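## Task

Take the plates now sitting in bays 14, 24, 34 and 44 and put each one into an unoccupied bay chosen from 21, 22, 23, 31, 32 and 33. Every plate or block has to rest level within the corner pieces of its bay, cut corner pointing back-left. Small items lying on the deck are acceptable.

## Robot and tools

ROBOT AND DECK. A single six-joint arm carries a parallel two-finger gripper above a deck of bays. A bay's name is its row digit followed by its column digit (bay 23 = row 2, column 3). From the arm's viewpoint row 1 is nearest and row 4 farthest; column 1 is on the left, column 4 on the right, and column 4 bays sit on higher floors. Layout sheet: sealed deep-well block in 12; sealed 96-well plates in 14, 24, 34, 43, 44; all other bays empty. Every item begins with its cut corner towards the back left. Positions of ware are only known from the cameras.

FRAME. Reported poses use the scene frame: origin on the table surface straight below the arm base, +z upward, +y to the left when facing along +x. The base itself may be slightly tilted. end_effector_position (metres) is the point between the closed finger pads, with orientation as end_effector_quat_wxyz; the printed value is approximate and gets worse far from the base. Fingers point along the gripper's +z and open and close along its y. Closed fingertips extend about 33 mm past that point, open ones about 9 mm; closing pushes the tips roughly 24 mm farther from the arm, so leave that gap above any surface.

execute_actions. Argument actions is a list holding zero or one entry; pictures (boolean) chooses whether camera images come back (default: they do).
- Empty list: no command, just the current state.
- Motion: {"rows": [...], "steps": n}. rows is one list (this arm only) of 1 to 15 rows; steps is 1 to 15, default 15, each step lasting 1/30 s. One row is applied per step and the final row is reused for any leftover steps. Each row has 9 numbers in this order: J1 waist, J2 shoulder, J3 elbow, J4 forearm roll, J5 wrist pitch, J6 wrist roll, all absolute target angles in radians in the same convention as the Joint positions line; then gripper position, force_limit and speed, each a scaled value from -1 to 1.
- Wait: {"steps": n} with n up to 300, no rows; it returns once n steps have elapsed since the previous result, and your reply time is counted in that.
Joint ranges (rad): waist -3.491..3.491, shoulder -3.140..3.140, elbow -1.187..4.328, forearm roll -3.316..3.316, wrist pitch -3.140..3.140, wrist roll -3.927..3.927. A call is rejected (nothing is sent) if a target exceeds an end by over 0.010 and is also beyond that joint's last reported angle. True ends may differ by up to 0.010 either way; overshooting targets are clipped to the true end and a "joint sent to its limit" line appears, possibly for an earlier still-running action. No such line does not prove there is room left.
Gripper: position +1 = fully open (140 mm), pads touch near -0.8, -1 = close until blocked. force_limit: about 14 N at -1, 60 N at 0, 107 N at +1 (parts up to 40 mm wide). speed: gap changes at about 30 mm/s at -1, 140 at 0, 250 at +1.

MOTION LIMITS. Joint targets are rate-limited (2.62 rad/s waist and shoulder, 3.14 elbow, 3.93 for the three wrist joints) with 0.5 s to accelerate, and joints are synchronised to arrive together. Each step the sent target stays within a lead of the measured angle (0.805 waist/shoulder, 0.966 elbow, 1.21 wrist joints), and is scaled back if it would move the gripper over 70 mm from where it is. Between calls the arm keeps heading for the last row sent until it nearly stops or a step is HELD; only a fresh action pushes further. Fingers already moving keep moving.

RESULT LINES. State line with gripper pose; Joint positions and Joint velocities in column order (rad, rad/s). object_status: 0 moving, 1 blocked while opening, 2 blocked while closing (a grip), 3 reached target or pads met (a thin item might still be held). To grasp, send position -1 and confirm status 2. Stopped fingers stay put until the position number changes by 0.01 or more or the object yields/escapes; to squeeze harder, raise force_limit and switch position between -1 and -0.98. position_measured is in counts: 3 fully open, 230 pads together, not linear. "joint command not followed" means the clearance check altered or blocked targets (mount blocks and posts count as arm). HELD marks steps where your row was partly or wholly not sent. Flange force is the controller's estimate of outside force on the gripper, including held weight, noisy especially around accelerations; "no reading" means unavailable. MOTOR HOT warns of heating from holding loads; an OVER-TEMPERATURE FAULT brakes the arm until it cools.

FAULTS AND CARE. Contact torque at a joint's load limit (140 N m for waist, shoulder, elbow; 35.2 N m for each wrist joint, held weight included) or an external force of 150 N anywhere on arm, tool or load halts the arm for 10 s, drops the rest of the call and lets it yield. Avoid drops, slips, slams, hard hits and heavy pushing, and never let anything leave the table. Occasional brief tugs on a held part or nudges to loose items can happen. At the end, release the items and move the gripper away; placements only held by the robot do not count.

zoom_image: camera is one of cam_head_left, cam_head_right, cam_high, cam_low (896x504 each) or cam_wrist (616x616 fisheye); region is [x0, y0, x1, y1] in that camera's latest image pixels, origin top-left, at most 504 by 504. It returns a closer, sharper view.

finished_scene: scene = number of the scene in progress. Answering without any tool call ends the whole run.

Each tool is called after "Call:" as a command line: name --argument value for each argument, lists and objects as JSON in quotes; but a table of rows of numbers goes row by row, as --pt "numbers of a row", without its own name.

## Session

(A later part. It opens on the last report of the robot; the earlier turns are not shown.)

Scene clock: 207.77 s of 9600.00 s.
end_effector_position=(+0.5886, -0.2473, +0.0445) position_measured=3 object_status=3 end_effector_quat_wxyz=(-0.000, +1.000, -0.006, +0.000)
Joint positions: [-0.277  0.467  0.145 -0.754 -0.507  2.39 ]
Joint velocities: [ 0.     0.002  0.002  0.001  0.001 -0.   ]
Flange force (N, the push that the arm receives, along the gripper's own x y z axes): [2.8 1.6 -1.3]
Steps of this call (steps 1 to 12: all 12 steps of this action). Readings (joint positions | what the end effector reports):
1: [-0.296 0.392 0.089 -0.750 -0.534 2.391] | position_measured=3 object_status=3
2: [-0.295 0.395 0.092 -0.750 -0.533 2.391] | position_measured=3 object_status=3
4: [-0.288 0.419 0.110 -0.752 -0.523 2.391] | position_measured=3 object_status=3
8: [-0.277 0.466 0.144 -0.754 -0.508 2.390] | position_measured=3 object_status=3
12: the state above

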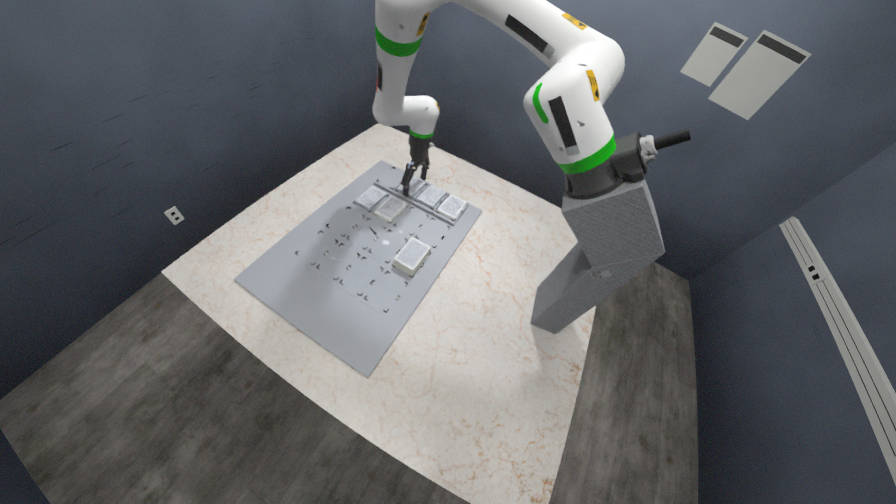

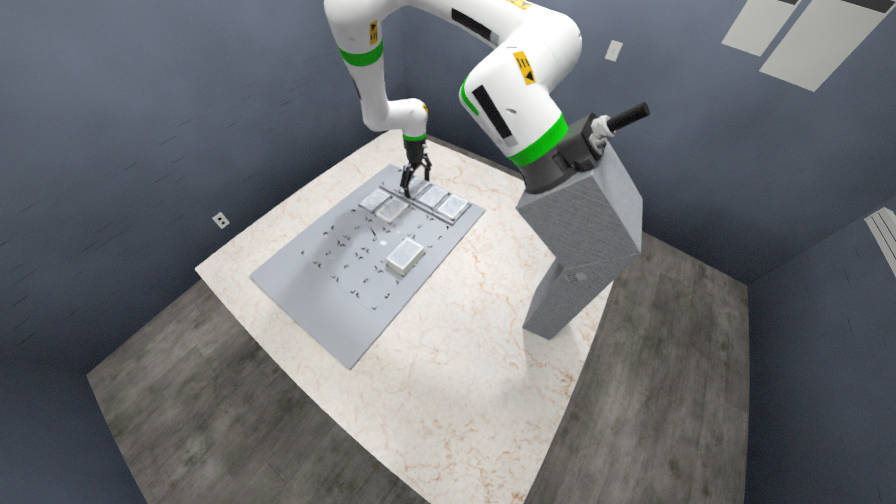

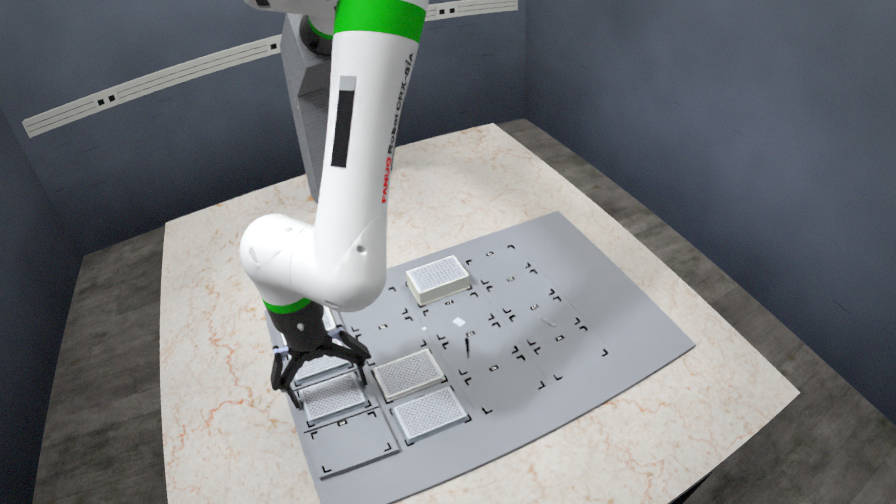

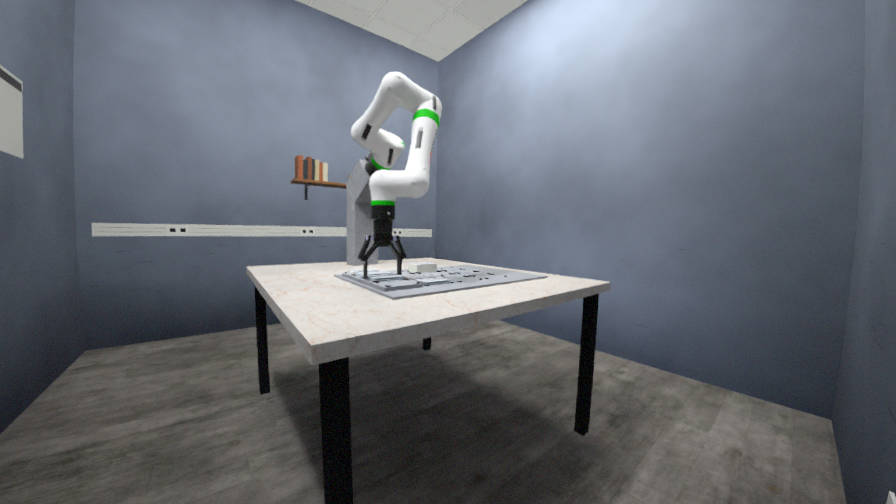

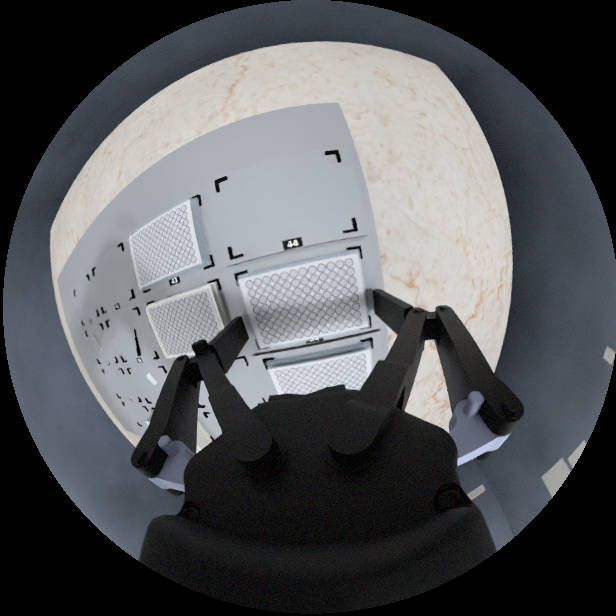

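Call:
execute_actions --actions '[{"rows":[[-0.2765,0.4672,0.1453,-0.7545,-0.5074,2.3895,-1,-0.4,-0.6]]}]' --pictures false

Call:
execute_actions --actions '[{"rows":[[-0.2965,0.392,0.089,-0.75,-0.5341,2.3914,-1,-0.4,-0.6]],"steps":11}]' --pictures false

Call:
execute_actions --actions '[{"rows":[[0.0293,0.2184,-0.3364,-0.7526,-0.1475,2.251,-1,-0.4,-0.6]]}]' --pictures false

Call:
execute_actions --actions '[{"steps":10}]' --pictures false

Call:
execute_actions --actions '[{"rows":[[0.0161,0.3228,-0.2432,-0.855,-0.1487,2.3616,-1,-0.4,-0.6]],"steps":13}]'

Call:
zoom_image --camera "cam_wrist" --region '[190,210,430,410]'

Scene clock: 230.03 s of 9600.00 s.
end_effector_position=(+0.5886, -0.2472, +0.0444) position_measured=34 object_status=2 end_effector_quat_wxyz=(-0.000, +1.000, -0.006, +0.000)
Joint positions: [-0.276  0.467  0.145 -0.755 -0.507  2.389]
Joint velocities: [ 0.001 -0.     0.     0.    -0.    -0.   ]
Flange force (N, the push that the arm receives, along the gripper's own x y z axes): [-1.7 -3.9 -42.9]
Steps of this call (steps 1 to 15: the robot went on to your last target; steps 16 to 90: nothing new was sent; then 18.77 s passed at rest; steps 91 to 105: all 15 steps of this action). Readings (joint positions | what the end effector reports):
91: [-0.276 0.467 0.145 -0.755 -0.507 2.389] | position_measured=3 object_status=0
92: [-0.276 0.467 0.145 -0.755 -0.507 2.389] | position_measured=5 object_status=0
94: [-0.276 0.467 0.145 -0.755 -0.507 2.389] | position_measured=13 object_status=0
98: [-0.276 0.467 0.145 -0.755 -0.507 2.389] | position_measured=29 object_status=0
105: the state above

Scene clock: 230.40 s of 9600.00 s.
end_effector_position=(+0.5874, -0.2466, +0.0790) position_measured=37 object_status=2 end_effector_quat_wxyz=(-0.000, +1.000, -0.006, -0.000)
Joint positions: [-0.296  0.392  0.089 -0.75  -0.534  2.391]
Joint velocities: [-0.001 -0.004 -0.002 -0.    -0.001 -0.   ]
Flange force (N, the push that the arm receives, along the gripper's own x y z axes): [3.1 6.3 0.5]
Steps of this call (steps 1 to 11: all 11 steps of this action). Readings (joint positions | what the end effector reports):
1: [-0.277 0.467 0.145 -0.755 -0.507 2.389] | position_measured=34 object_status=2
2: [-0.277 0.464 0.143 -0.755 -0.508 2.389] | position_measured=34 object_status=2
4: [-0.283 0.441 0.125 -0.754 -0.517 2.389] | position_measured=37 object_status=0
8: [-0.296 0.394 0.091 -0.750 -0.533 2.391] | position_measured=37 object_status=0
11: the state above

Scene clock: 230.90 s of 9600.00 s.
end_effector_position=(+0.5013, -0.1079, +0.0733) position_measured=37 object_status=2 end_effector_quat_wxyz=(-0.000, +1.000, -0.009, -0.001)
Joint positions: [-0.029  0.25  -0.26  -0.752 -0.217  2.276]
Joint velocities: [ 0.618 -0.328 -0.802 -0.007  0.722 -0.259]
Flange force (N, the push that the arm receives, along the gripper's own x y z axes): no reading
Steps of this call (steps 1 to 15: all 15 steps of this action). Readings (joint positions | what the end effector reports):
1: [-0.296 0.392 0.089 -0.750 -0.534 2.391] | position_measured=37 object_status=2
2: [-0.294 0.390 0.085 -0.750 -0.530 2.390] | position_measured=37 object_status=2
4: [-0.272 0.379 0.056 -0.750 -0.504 2.379] | position_measured=37 object_status=2
8: [-0.184 0.332 -0.058 -0.750 -0.400 2.342] | position_measured=37 object_status=2
15: the state above

Scene clock: 231.23 s of 9600.00 s.
end_effector_position=(+0.4794, -0.0837, +0.0788) position_measured=37 object_status=2 end_effector_quat_wxyz=(+0.000, +1.000, -0.006, +0.000)
Joint positions: [ 0.029  0.218 -0.336 -0.753 -0.148  2.251]
Joint velocities: [ 0.003  0.    -0.002 -0.     0.001 -0.001]
Flange force (N, the push that the arm receives, along the gripper's own x y z axes): no reading
Steps of this call (steps 1 to 10: the robot went on to your last target). Readings (joint positions | what the end effector reports):
1: [-0.010 0.239 -0.286 -0.752 -0.194 2.268] | position_measured=37 object_status=2
2: [0.006 0.231 -0.306 -0.752 -0.175 2.261] | position_measured=37 object_status=2
4: [0.025 0.221 -0.331 -0.753 -0.153 2.253] | position_measured=37 object_status=2
8: [0.029 0.219 -0.336 -0.753 -0.148 2.251] | position_measured=37 object_status=2
10: the state above

Scene clock: 231.67 s of 9600.00 s.
end_effector_position=(+0.4809, -0.0833, +0.0397) position_measured=37 object_status=2 end_effector_quat_wxyz=(-0.000, +1.000, -0.006, +0.000)
Joint positions: [ 0.016  0.323 -0.243 -0.855 -0.149  2.362]
Joint velocities: [ 0.001  0.002  0.002 -0.002 -0.001  0.004]
Flange force (N, the push that the arm receives, along the gripper's own x y z axes): no reading
Steps of this call (steps 1 to 13: all 13 steps of this action). Readings (joint positions | what the end effector reports):
1: [0.029 0.218 -0.336 -0.753 -0.148 2.251] | position_measured=37 object_status=2
2: [0.029 0.221 -0.334 -0.756 -0.148 2.253] | position_measured=37 object_status=2
4: [0.026 0.243 -0.314 -0.779 -0.148 2.278] | position_measured=37 object_status=2
8: [0.017 0.314 -0.252 -0.846 -0.149 2.351] | position_measured=37 object_status=2
13: the state above

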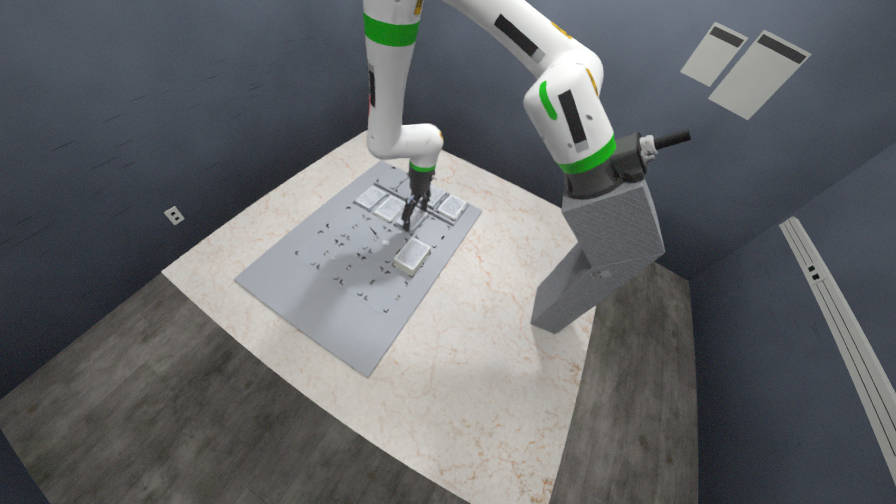

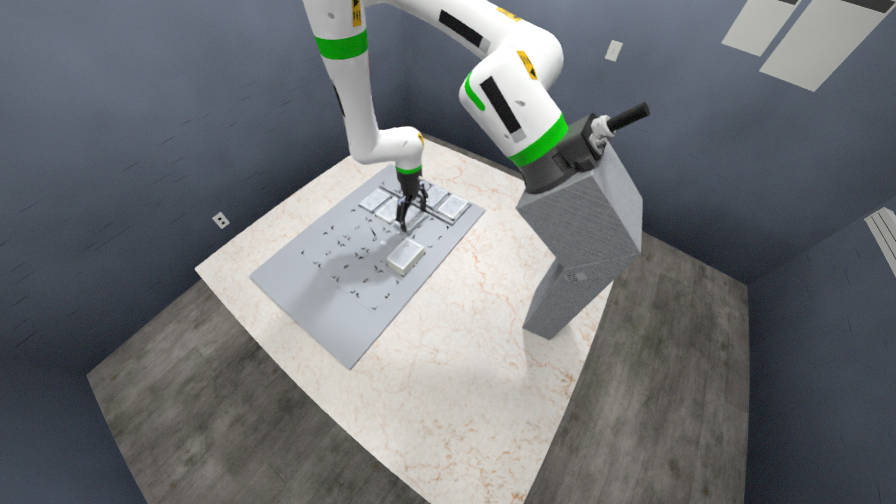

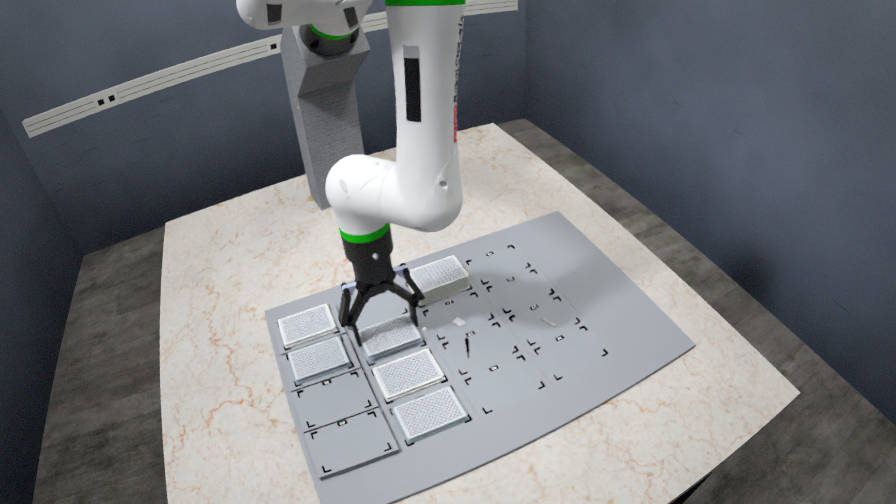

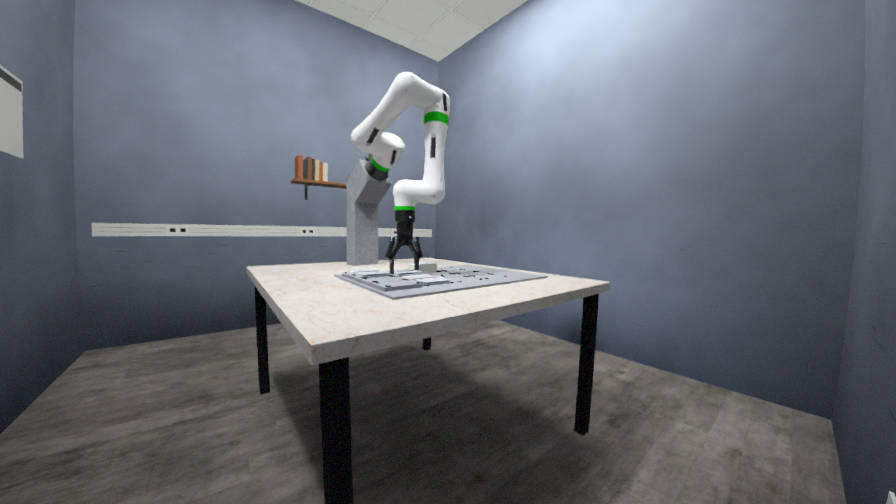

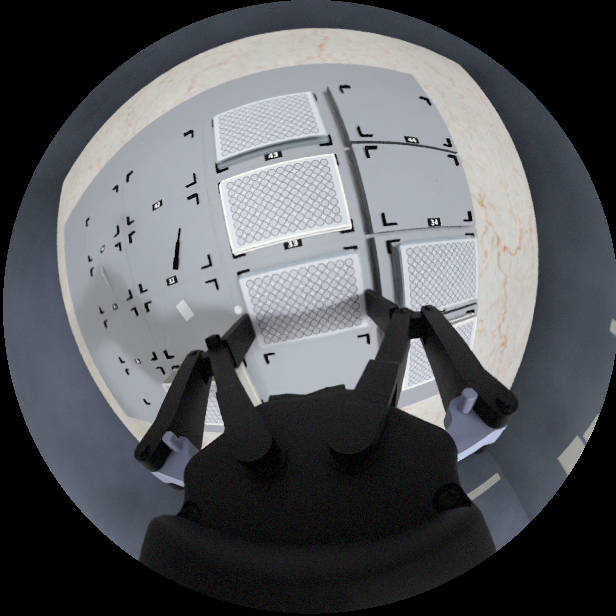

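Region (190, 210, 430, 410) of cam_wrist's 616x616 image, scaled by 2.100, with more detail than that image has.

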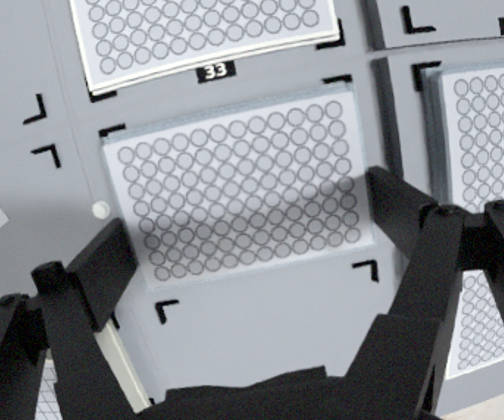

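Call:
execute_actions --actions '[{"rows":[[0.0143,0.3437,-0.2246,-0.8755,-0.1489,2.3832,-1,-0.4,-0.6]],"steps":10}]'

Call:
zoom_image --camera "cam_wrist" --region '[190,210,430,410]'

Call:
zoom_image --camera "cam_high" --region '[460,260,620,380]'

Scene clock: 242.23 s of 9600.00 s.
end_effector_position=(+0.4809, -0.0828, +0.0316) position_measured=37 object_status=2 end_effector_quat_wxyz=(-0.001, +1.000, -0.006, +0.000)
Joint positions: [ 0.014  0.344 -0.225 -0.875 -0.149  2.383]
Joint velocities: [-0.001  0.002  0.001 -0.001  0.001  0.002]
Flange force (N, the push that the arm receives, along the gripper's own x y z axes): no reading
Steps of this call (steps 1 to 15: the robot went on to your last target; steps 16 to 90: nothing new was sent; then 7.23 s passed at rest; steps 91 to 100: all 10 steps of this action). Readings (joint positions | what the end effector reports):
91: [0.016 0.323 -0.243 -0.855 -0.149 2.362] | position_measured=37 object_status=2
92: [0.016 0.326 -0.240 -0.859 -0.149 2.365] | position_measured=37 object_status=2
94: [0.015 0.339 -0.229 -0.871 -0.149 2.378] | position_measured=37 object_status=2
98: [0.014 0.343 -0.225 -0.875 -0.149 2.383] | position_measured=37 object_status=2
100: the state above

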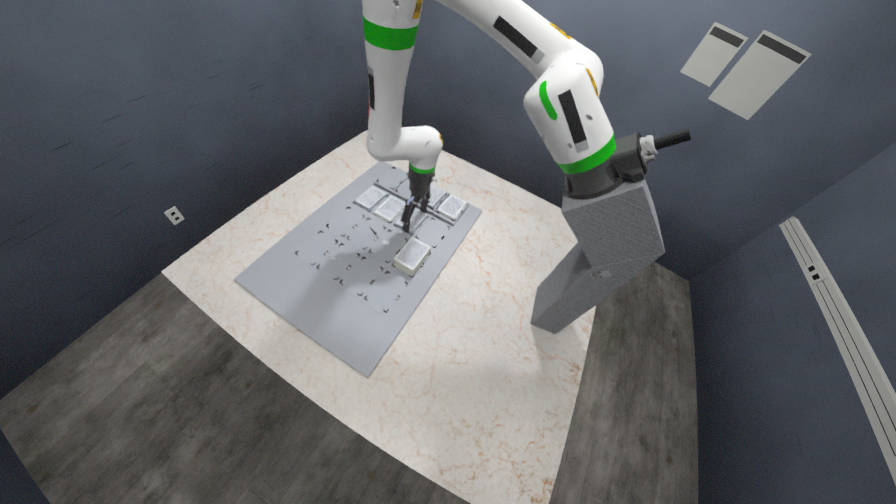

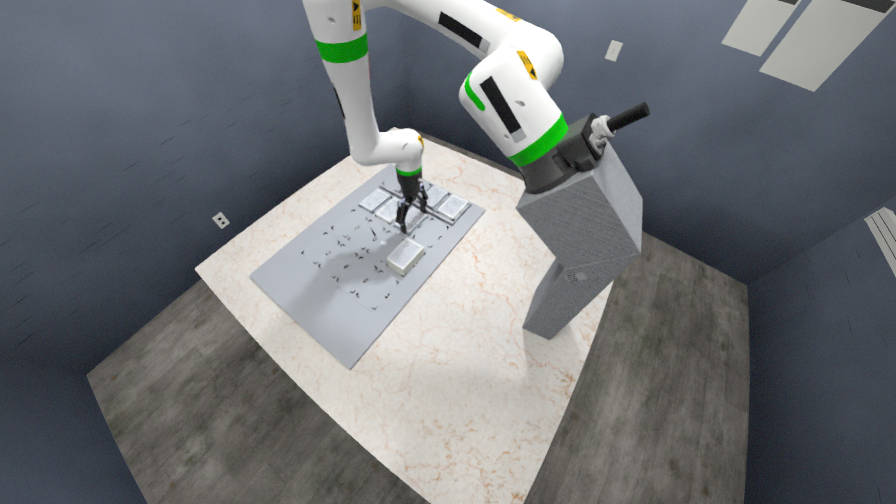

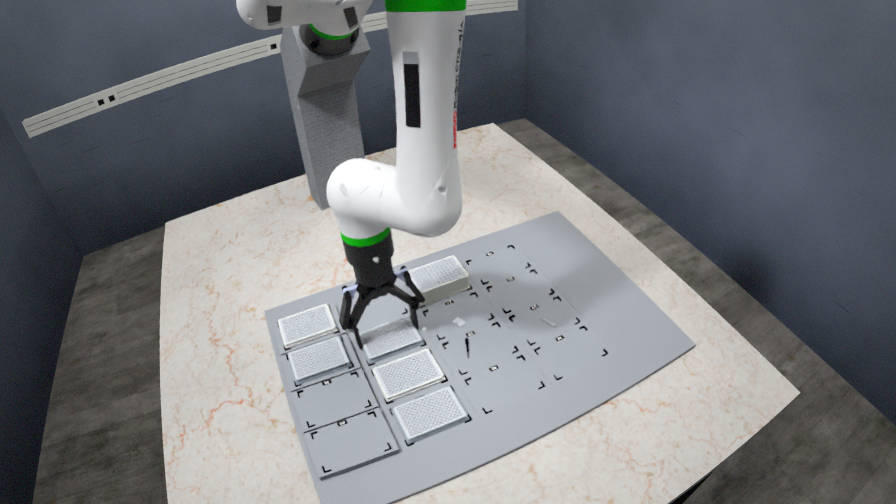

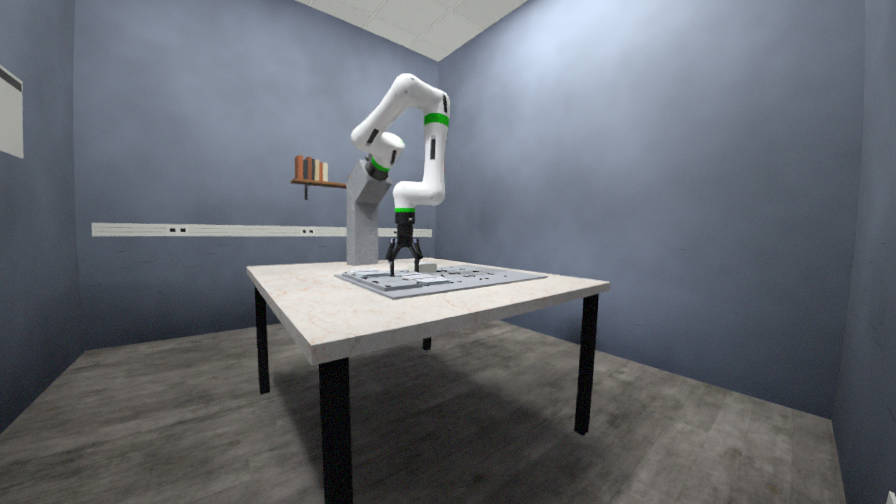

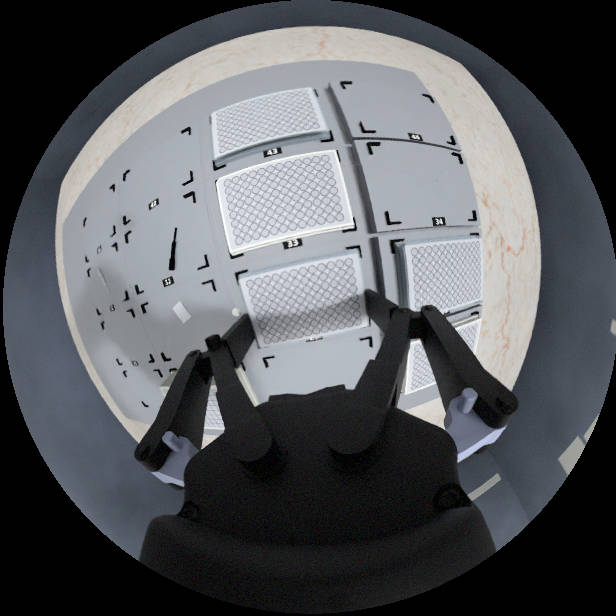

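Region (190, 210, 430, 410) of cam_wrist's 616x616 image, scaled by 2.100, with more detail than that image has.

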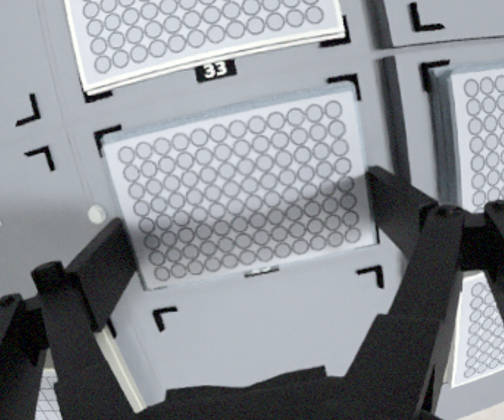

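Region (460, 260, 620, 380) of cam_high's 896x504 image, scaled by 3.150, with more detail than that image has; it fills the top 378 rows of this view, and the rest is white.

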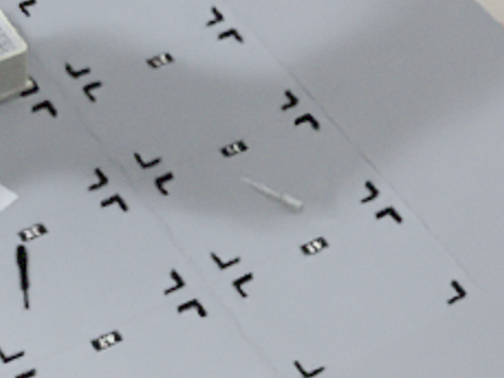

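Call:
execute_actions --actions '[{"rows":[[0.0143,0.3437,-0.2246,-0.8755,-0.1489,2.3832,0.92,-0.4,-0.5]],"steps":9}]' --pictures false

Call:
execute_actions --actions '[{"rows":[[0.0293,0.2184,-0.3364,-0.7526,-0.1475,2.251,0.92,-0.4,-0.6]],"steps":11}]' --pictures false

Call:
execute_actions --actions '[{"rows":[[-0.3822,0.3713,-0.0827,-1.0134,-0.4993,-0.4115,1,-0.4,-0.6]]}]' --pictures false

Call:
execute_actions --actions '[{"steps":40}]'

Scene clock: 259.47 s of 9600.00 s.
end_effector_position=(+0.4807, -0.0827, +0.0315) position_measured=13 object_status=0 end_effector_quat_wxyz=(-0.001, +1.000, -0.006, -0.000)
Joint positions: [ 0.014  0.344 -0.225 -0.876 -0.149  2.383]
Joint velocities: [-0.001  0.001 -0.     0.001 -0.    -0.   ]
Flange force (N, the push that the arm receives, along the gripper's own x y z axes): no reading
Steps of this call (steps 1 to 15: the robot went on to your last target; steps 16 to 90: nothing new was sent; then 13.93 s passed at rest; steps 91 to 99: all 9 steps of this action). Readings (joint positions | what the end effector reports):
91: [0.014 0.344 -0.225 -0.876 -0.149 2.383] | position_measured=37 object_status=0
92: [0.014 0.344 -0.225 -0.876 -0.149 2.383] | position_measured=37 object_status=0
94: [0.014 0.344 -0.225 -0.876 -0.149 2.383] | position_measured=25 object_status=0
98: [0.014 0.344 -0.225 -0.876 -0.149 2.383] | position_measured=13 object_status=0
99: the state above

Scene clock: 259.83 s of 9600.00 s.
end_effector_position=(+0.4795, -0.0836, +0.0786) position_measured=13 object_status=3 end_effector_quat_wxyz=(+0.000, +1.000, -0.006, +0.000)
Joint positions: [ 0.029  0.219 -0.336 -0.753 -0.147  2.252]
Joint velocities: [ 0.002 -0.006 -0.012  0.012  0.001 -0.015]
Flange force (N, the push that the arm receives, along the gripper's own x y z axes): no reading
Steps of this call (steps 1 to 11: all 11 steps of this action). Readings (joint positions | what the end effector reports):
1: [0.014 0.344 -0.225 -0.876 -0.149 2.383] | position_measured=13 object_status=0
2: [0.015 0.340 -0.227 -0.873 -0.149 2.380] | position_measured=13 object_status=0
4: [0.017 0.317 -0.249 -0.849 -0.149 2.354] | position_measured=13 object_status=0
8: [0.027 0.235 -0.321 -0.769 -0.148 2.269] | position_measured=13 object_status=3
11: the state above

Scene clock: 260.33 s of 9600.00 s.
end_effector_position=(+0.4811, -0.1724, +0.0751) position_measured=3 object_status=3 end_effector_quat_wxyz=(+0.011, +0.855, -0.519, -0.009)
Joint positions: [-0.197  0.304 -0.196 -0.898 -0.343  1.446]
Joint velocities: [-0.569  0.207  0.346 -0.353 -0.479 -2.942]
Flange force (N, the push that the arm receives, along the gripper's own x y z axes): [5.5 4.9 0.6]
Steps of this call (steps 1 to 15: all 15 steps of this action). Readings (joint positions | what the end effector reports):
1: [0.029 0.219 -0.336 -0.753 -0.147 2.251] | position_measured=13 object_status=0
2: [0.027 0.220 -0.335 -0.754 -0.149 2.245] | position_measured=11 object_status=0
4: [0.015 0.225 -0.326 -0.763 -0.162 2.210] | position_measured=4 object_status=0
8: [-0.046 0.249 -0.288 -0.804 -0.215 2.034] | position_measured=3 object_status=0
15: the state above

Scene clock: 261.67 s of 9600.00 s.
end_effector_position=(+0.4918, -0.2460, +0.0842) position_measured=3 object_status=3 end_effector_quat_wxyz=(-0.000, +0.006, +1.000, +0.000)
Joint positions: [-0.382  0.371 -0.083 -1.013 -0.499 -0.412]
Joint velocities: [ 0.    -0.    -0.     0.001  0.     0.   ]
Flange force (N, the push that the arm receives, along the gripper's own x y z axes): [-0.1 -1.0 -1.9]
Steps of this call (steps 1 to 40: the robot went on to your last target). Readings (joint positions | what the end effector reports):
1: [-0.216 0.311 -0.184 -0.910 -0.358 1.343] | position_measured=3 object_status=3
2: [-0.234 0.317 -0.173 -0.921 -0.374 1.235] | position_measured=3 object_status=3
4: [-0.267 0.330 -0.153 -0.942 -0.402 1.004] | position_measured=3 object_status=3
8: [-0.319 0.348 -0.121 -0.974 -0.446 0.526] | position_measured=3 object_status=3
40: the state above

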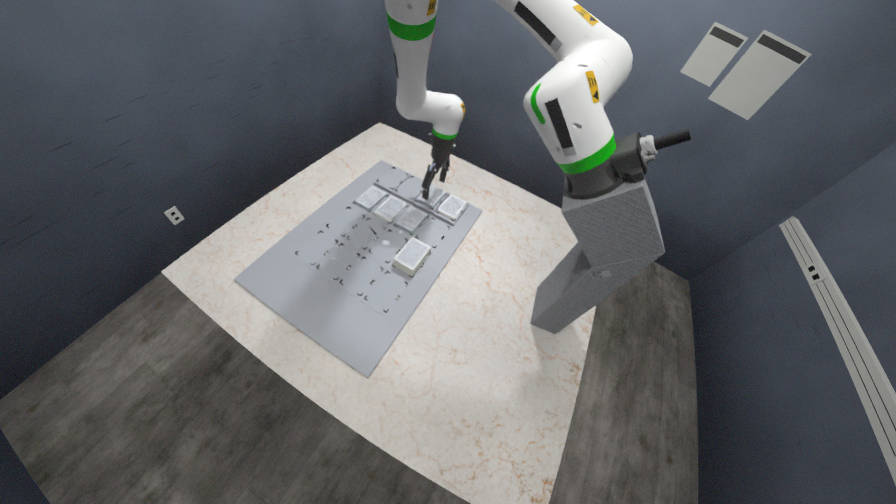

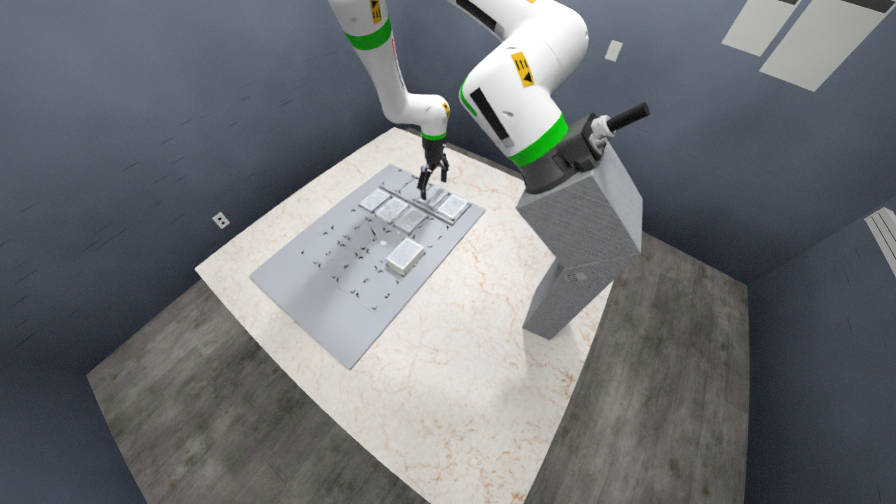

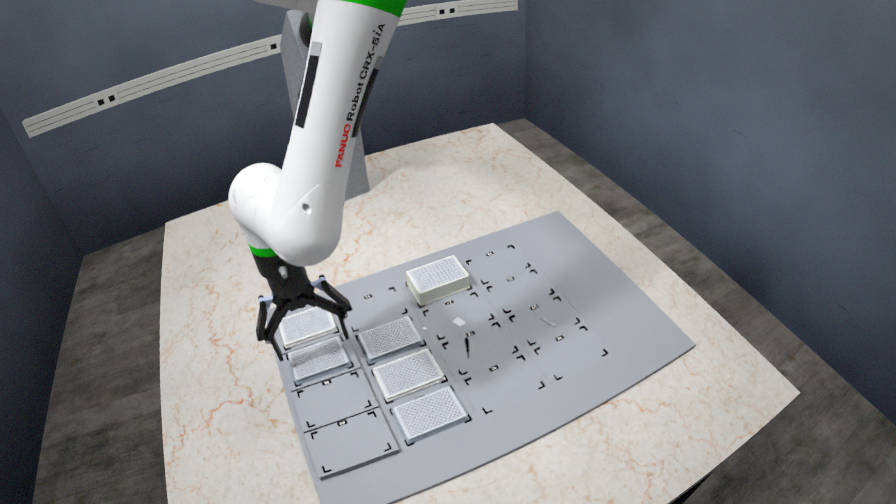

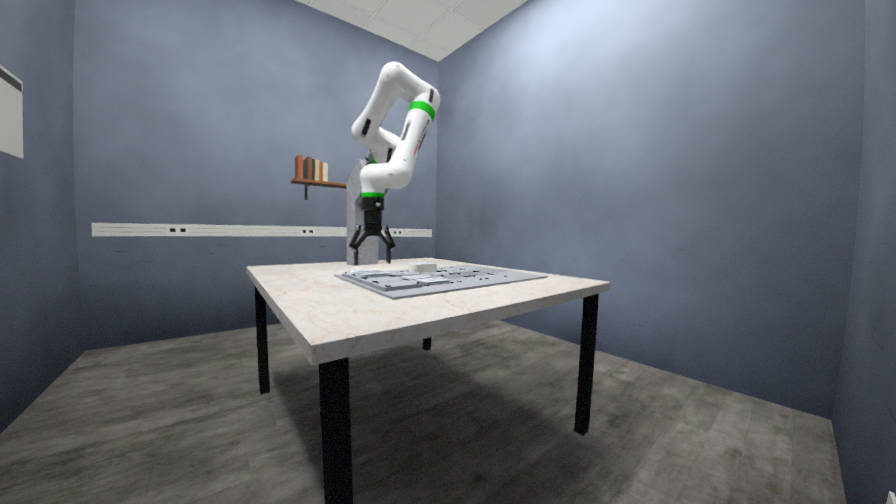

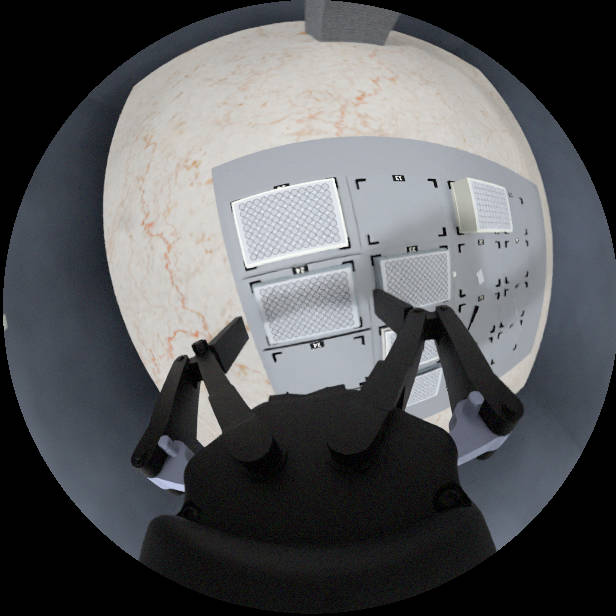

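Call:
execute_actions --actions '[{"rows":[[-0.357,0.4607,-0.0139,-1.037,-0.4695,-0.3979,1,-0.4,-0.6]],"steps":12}]' --pictures false

Call:
execute_actions --actions '[{"rows":[[-0.357,0.4607,-0.0139,-1.037,-0.4695,-0.3979,-1,-0.4,-0.6]]}]' --pictures false

Call:
execute_actions --actions '[{"rows":[[-0.3822,0.3713,-0.0827,-1.0134,-0.4993,-0.4115,-1,-0.4,-0.6]],"steps":11}]' --pictures false

Call:
execute_actions --actions '[{"rows":[[0.158,0.06,-0.6,-1.571,0,-0.146,-1,-0.4,-0.6]]}]' --pictures false

Call:
execute_actions --actions '[{"steps":18}]' --pictures false

Call:
execute_actions --actions '[{"rows":[[0.3106,0.2047,-0.2604,-2.5996,0.232,0.801,-1,-0.4,-0.6]]}]' --pictures false

Call:
execute_actions --actions '[{"steps":15}]' --pictures false

Scene clock: 282.67 s of 9600.00 s.
end_effector_position=(+0.4937, -0.2469, +0.0446) position_measured=3 object_status=3 end_effector_quat_wxyz=(+0.000, +0.006, +1.000, +0.000)
Joint positions: [-0.357  0.46  -0.014 -1.037 -0.47  -0.398]
Joint velocities: [-0.     0.002  0.002 -0.002  0.    -0.   ]
Flange force (N, the push that the arm receives, along the gripper's own x y z axes): [-1.7 -0.5 -4.0]
Steps of this call (steps 1 to 15: the robot went on to your last target; steps 16 to 90: nothing new was sent; then 17.60 s passed at rest; steps 91 to 102: all 12 steps of this action). Readings (joint positions | what the end effector reports):
91: [-0.382 0.372 -0.083 -1.013 -0.499 -0.412] | position_measured=3 object_status=3
92: [-0.382 0.375 -0.080 -1.014 -0.499 -0.412] | position_measured=3 object_status=3
94: [-0.375 0.398 -0.062 -1.020 -0.490 -0.408] | position_measured=3 object_status=3
98: [-0.358 0.457 -0.017 -1.036 -0.471 -0.399] | position_measured=3 object_status=3
102: the state above

Scene clock: 283.17 s of 9600.00 s.
end_effector_position=(+0.4936, -0.2469, +0.0445) position_measured=34 object_status=2 end_effector_quat_wxyz=(+0.000, +0.006, +1.000, +0.000)
Joint positions: [-0.357  0.461 -0.014 -1.037 -0.469 -0.398]
Joint velocities: [ 0.002  0.001 -0.     0.001 -0.001 -0.   ]
Flange force (N, the push that the arm receives, along the gripper's own x y z axes): [2.3 3.2 -47.7]
Steps of this call (steps 1 to 15: all 15 steps of this action). Readings (joint positions | what the end effector reports):
1: [-0.357 0.460 -0.014 -1.037 -0.470 -0.398] | position_measured=3 object_status=0
2: [-0.357 0.461 -0.014 -1.037 -0.470 -0.398] | position_measured=5 object_status=0
4: [-0.357 0.461 -0.014 -1.037 -0.470 -0.398] | position_measured=13 object_status=0
8: [-0.357 0.461 -0.014 -1.037 -0.469 -0.398] | position_measured=29 object_status=0
15: the state above

Scene clock: 283.53 s of 9600.00 s.
end_effector_position=(+0.4918, -0.2459, +0.0840) position_measured=38 object_status=2 end_effector_quat_wxyz=(-0.000, +0.006, +1.000, +0.000)
Joint positions: [-0.382  0.372 -0.083 -1.014 -0.499 -0.411]
Joint velocities: [-0.    -0.003 -0.003  0.002 -0.002 -0.001]
Flange force (N, the push that the arm receives, along the gripper's own x y z axes): [-1.6 -4.8 3.5]
Steps of this call (steps 1 to 11: all 11 steps of this action). Readings (joint positions | what the end effector reports):
1: [-0.357 0.460 -0.014 -1.037 -0.469 -0.398] | position_measured=34 object_status=2
2: [-0.358 0.457 -0.017 -1.037 -0.470 -0.398] | position_measured=34 object_status=2
4: [-0.364 0.434 -0.036 -1.030 -0.478 -0.402] | position_measured=38 object_status=0
8: [-0.381 0.375 -0.079 -1.015 -0.498 -0.411] | position_measured=38 object_status=0
11: the state above

Scene clock: 284.03 s of 9600.00 s.
end_effector_position=(+0.4555, -0.0744, +0.0826) position_measured=38 object_status=2 end_effector_quat_wxyz=(+0.025, +0.007, +1.000, +0.013)
Joint positions: [-0.118  0.219 -0.336 -1.286 -0.255 -0.281]
Joint velocities: [ 0.654 -0.377 -0.624 -0.671  0.598  0.318]
Flange force (N, the push that the arm receives, along the gripper's own x y z axes): no reading
Steps of this call (steps 1 to 15: all 15 steps of this action). Readings (joint positions | what the end effector reports):
1: [-0.382 0.371 -0.083 -1.013 -0.499 -0.411] | position_measured=38 object_status=2
2: [-0.379 0.369 -0.086 -1.016 -0.496 -0.410] | position_measured=38 object_status=2
4: [-0.355 0.356 -0.109 -1.042 -0.473 -0.396] | position_measured=38 object_status=2
8: [-0.269 0.306 -0.191 -1.130 -0.394 -0.355] | position_measured=38 object_status=2
15: the state above

Scene clock: 284.63 s of 9600.00 s.
end_effector_position=(+0.3511, +0.0472, +0.1298) position_measured=38 object_status=2 end_effector_quat_wxyz=(-0.000, +0.006, +1.000, +0.000)
Joint positions: [ 0.158  0.06  -0.6   -1.571 -0.    -0.146]
Joint velocities: [ 0.004 -0.002 -0.003 -0.002  0.001  0.001]
Flange force (N, the push that the arm receives, along the gripper's own x y z axes): no reading
Steps of this call (steps 1 to 18: the robot went on to your last target). Readings (joint positions | what the end effector reports):
1: [-0.096 0.206 -0.357 -1.309 -0.234 -0.270] | position_measured=38 object_status=2
2: [-0.074 0.194 -0.378 -1.332 -0.214 -0.259] | position_measured=38 object_status=2
4: [-0.029 0.168 -0.421 -1.378 -0.172 -0.237] | position_measured=38 object_status=2
8: [0.061 0.116 -0.507 -1.471 -0.089 -0.193] | position_measured=38 object_status=2
18: the state above

Scene clock: 285.13 s of 9600.00 s.
end_effector_position=(+0.4335, +0.1451, +0.0988) position_measured=38 object_status=2 end_effector_quat_wxyz=(+0.023, +0.007, +1.000, -0.016)
Joint positions: [ 0.242  0.141 -0.412 -2.136  0.127  0.374]
Joint velocities: [ 0.215  0.202  0.477 -1.446  0.327  1.335]
Flange force (N, the push that the arm receives, along the gripper's own x y z axes): no reading
Steps of this call (steps 1 to 15: all 15 steps of this action). Readings (joint positions | what the end effector reports):
1: [0.158 0.060 -0.600 -1.571 0.000 -0.146] | position_measured=38 object_status=2
2: [0.159 0.061 -0.598 -1.576 0.001 -0.141] | position_measured=38 object_status=2
4: [0.164 0.067 -0.585 -1.612 0.009 -0.108] | position_measured=38 object_status=2
8: [0.190 0.092 -0.528 -1.784 0.048 0.050] | position_measured=38 object_status=2
15: the state above

Scene clock: 285.63 s of 9600.00 s.
end_effector_position=(+0.4899, +0.2445, +0.0911) position_measured=38 object_status=2 end_effector_quat_wxyz=(-0.000, +0.006, +1.000, +0.001)
Joint positions: [ 0.31   0.205 -0.261 -2.599  0.232  0.801]
Joint velocities: [-0.001  0.001  0.003 -0.004  0.001  0.006]
Flange force (N, the push that the arm receives, along the gripper's own x y z axes): no reading
Steps of this call (steps 1 to 15: the robot went on to your last target). Readings (joint positions | what the end effector reports):
1: [0.249 0.147 -0.396 -2.185 0.139 0.419] | position_measured=38 object_status=2
2: [0.256 0.154 -0.380 -2.234 0.150 0.464] | position_measured=38 object_status=2
4: [0.271 0.168 -0.349 -2.331 0.171 0.554] | position_measured=38 object_status=2
8: [0.297 0.192 -0.290 -2.510 0.212 0.718] | position_measured=38 object_status=2
15: the state above

Call:
execute_actions --actions '[{"rows":[[0.3075,0.33,-0.1604,-2.5416,0.21,0.7431,-1,-0.4,-0.6]],"steps":14}]'

Call:
zoom_image --camera "cam_wrist" --region '[190,210,430,410]'

Scene clock: 295.13 s of 9600.00 s.
end_effector_position=(+0.4929, +0.2452, +0.0419) position_measured=38 object_status=2 end_effector_quat_wxyz=(+0.000, +0.006, +1.000, +0.000)
Joint positions: [ 0.308  0.33  -0.16  -2.542  0.21   0.743]
Joint velocities: [-0.     0.003  0.001  0.    -0.    -0.   ]
Flange force (N, the push that the arm receives, along the gripper's own x y z axes): no reading
Steps of this call (steps 1 to 15: the robot went on to your last target; steps 16 to 90: nothing new was sent; then 6.03 s passed at rest; steps 91 to 104: all 14 steps of this action). Readings (joint positions | what the end effector reports):
91: [0.311 0.205 -0.260 -2.600 0.232 0.801] | position_measured=38 object_status=2
92: [0.311 0.208 -0.257 -2.599 0.232 0.800] | position_measured=38 object_status=2
94: [0.310 0.232 -0.238 -2.588 0.227 0.788] | position_measured=38 object_status=2
98: [0.308 0.313 -0.174 -2.550 0.213 0.751] | position_measured=38 object_status=2
104: the state above

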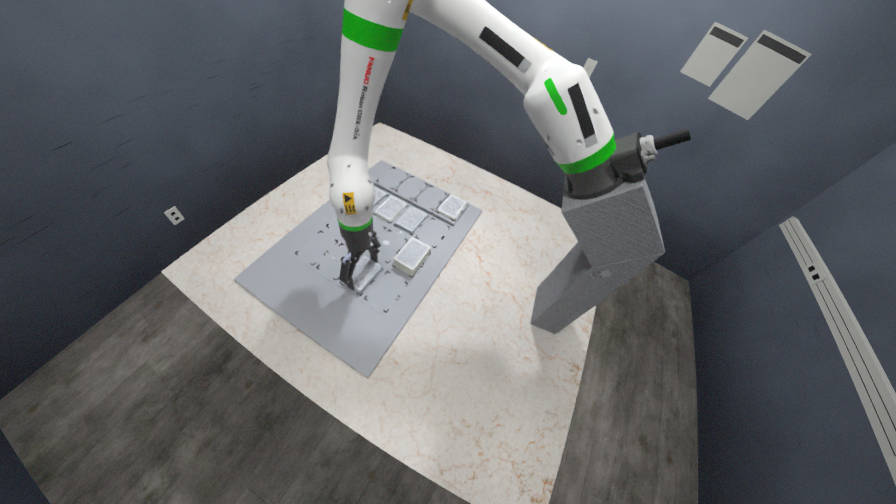

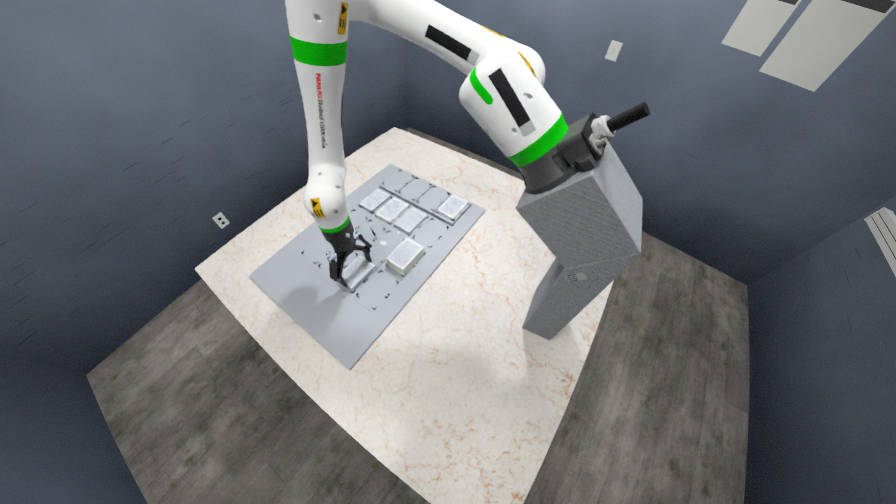

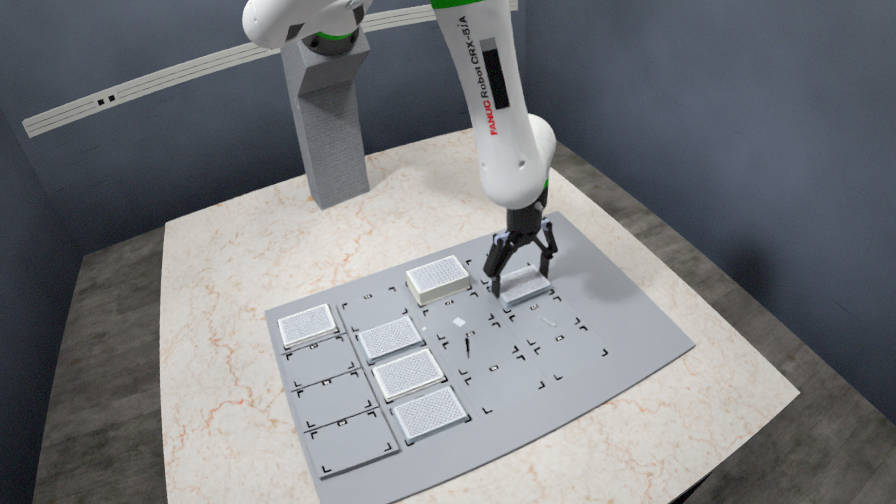

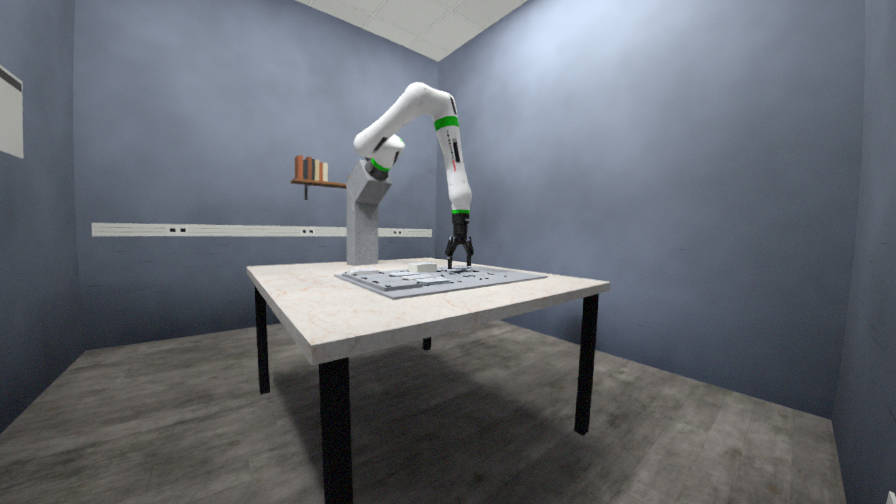

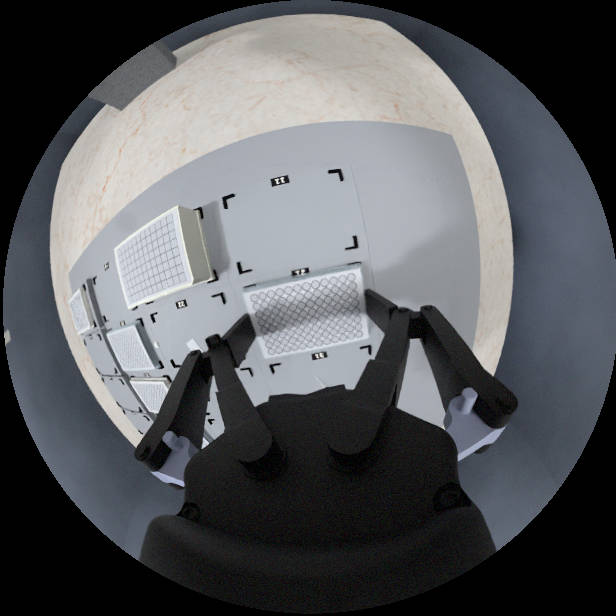

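Region (190, 210, 430, 410) of cam_wrist's 616x616 image, scaled by 2.100, with more detail than that image has.

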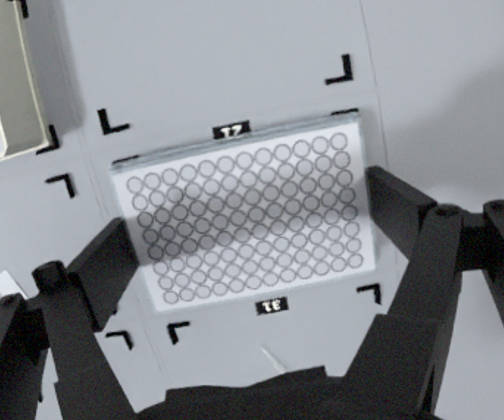

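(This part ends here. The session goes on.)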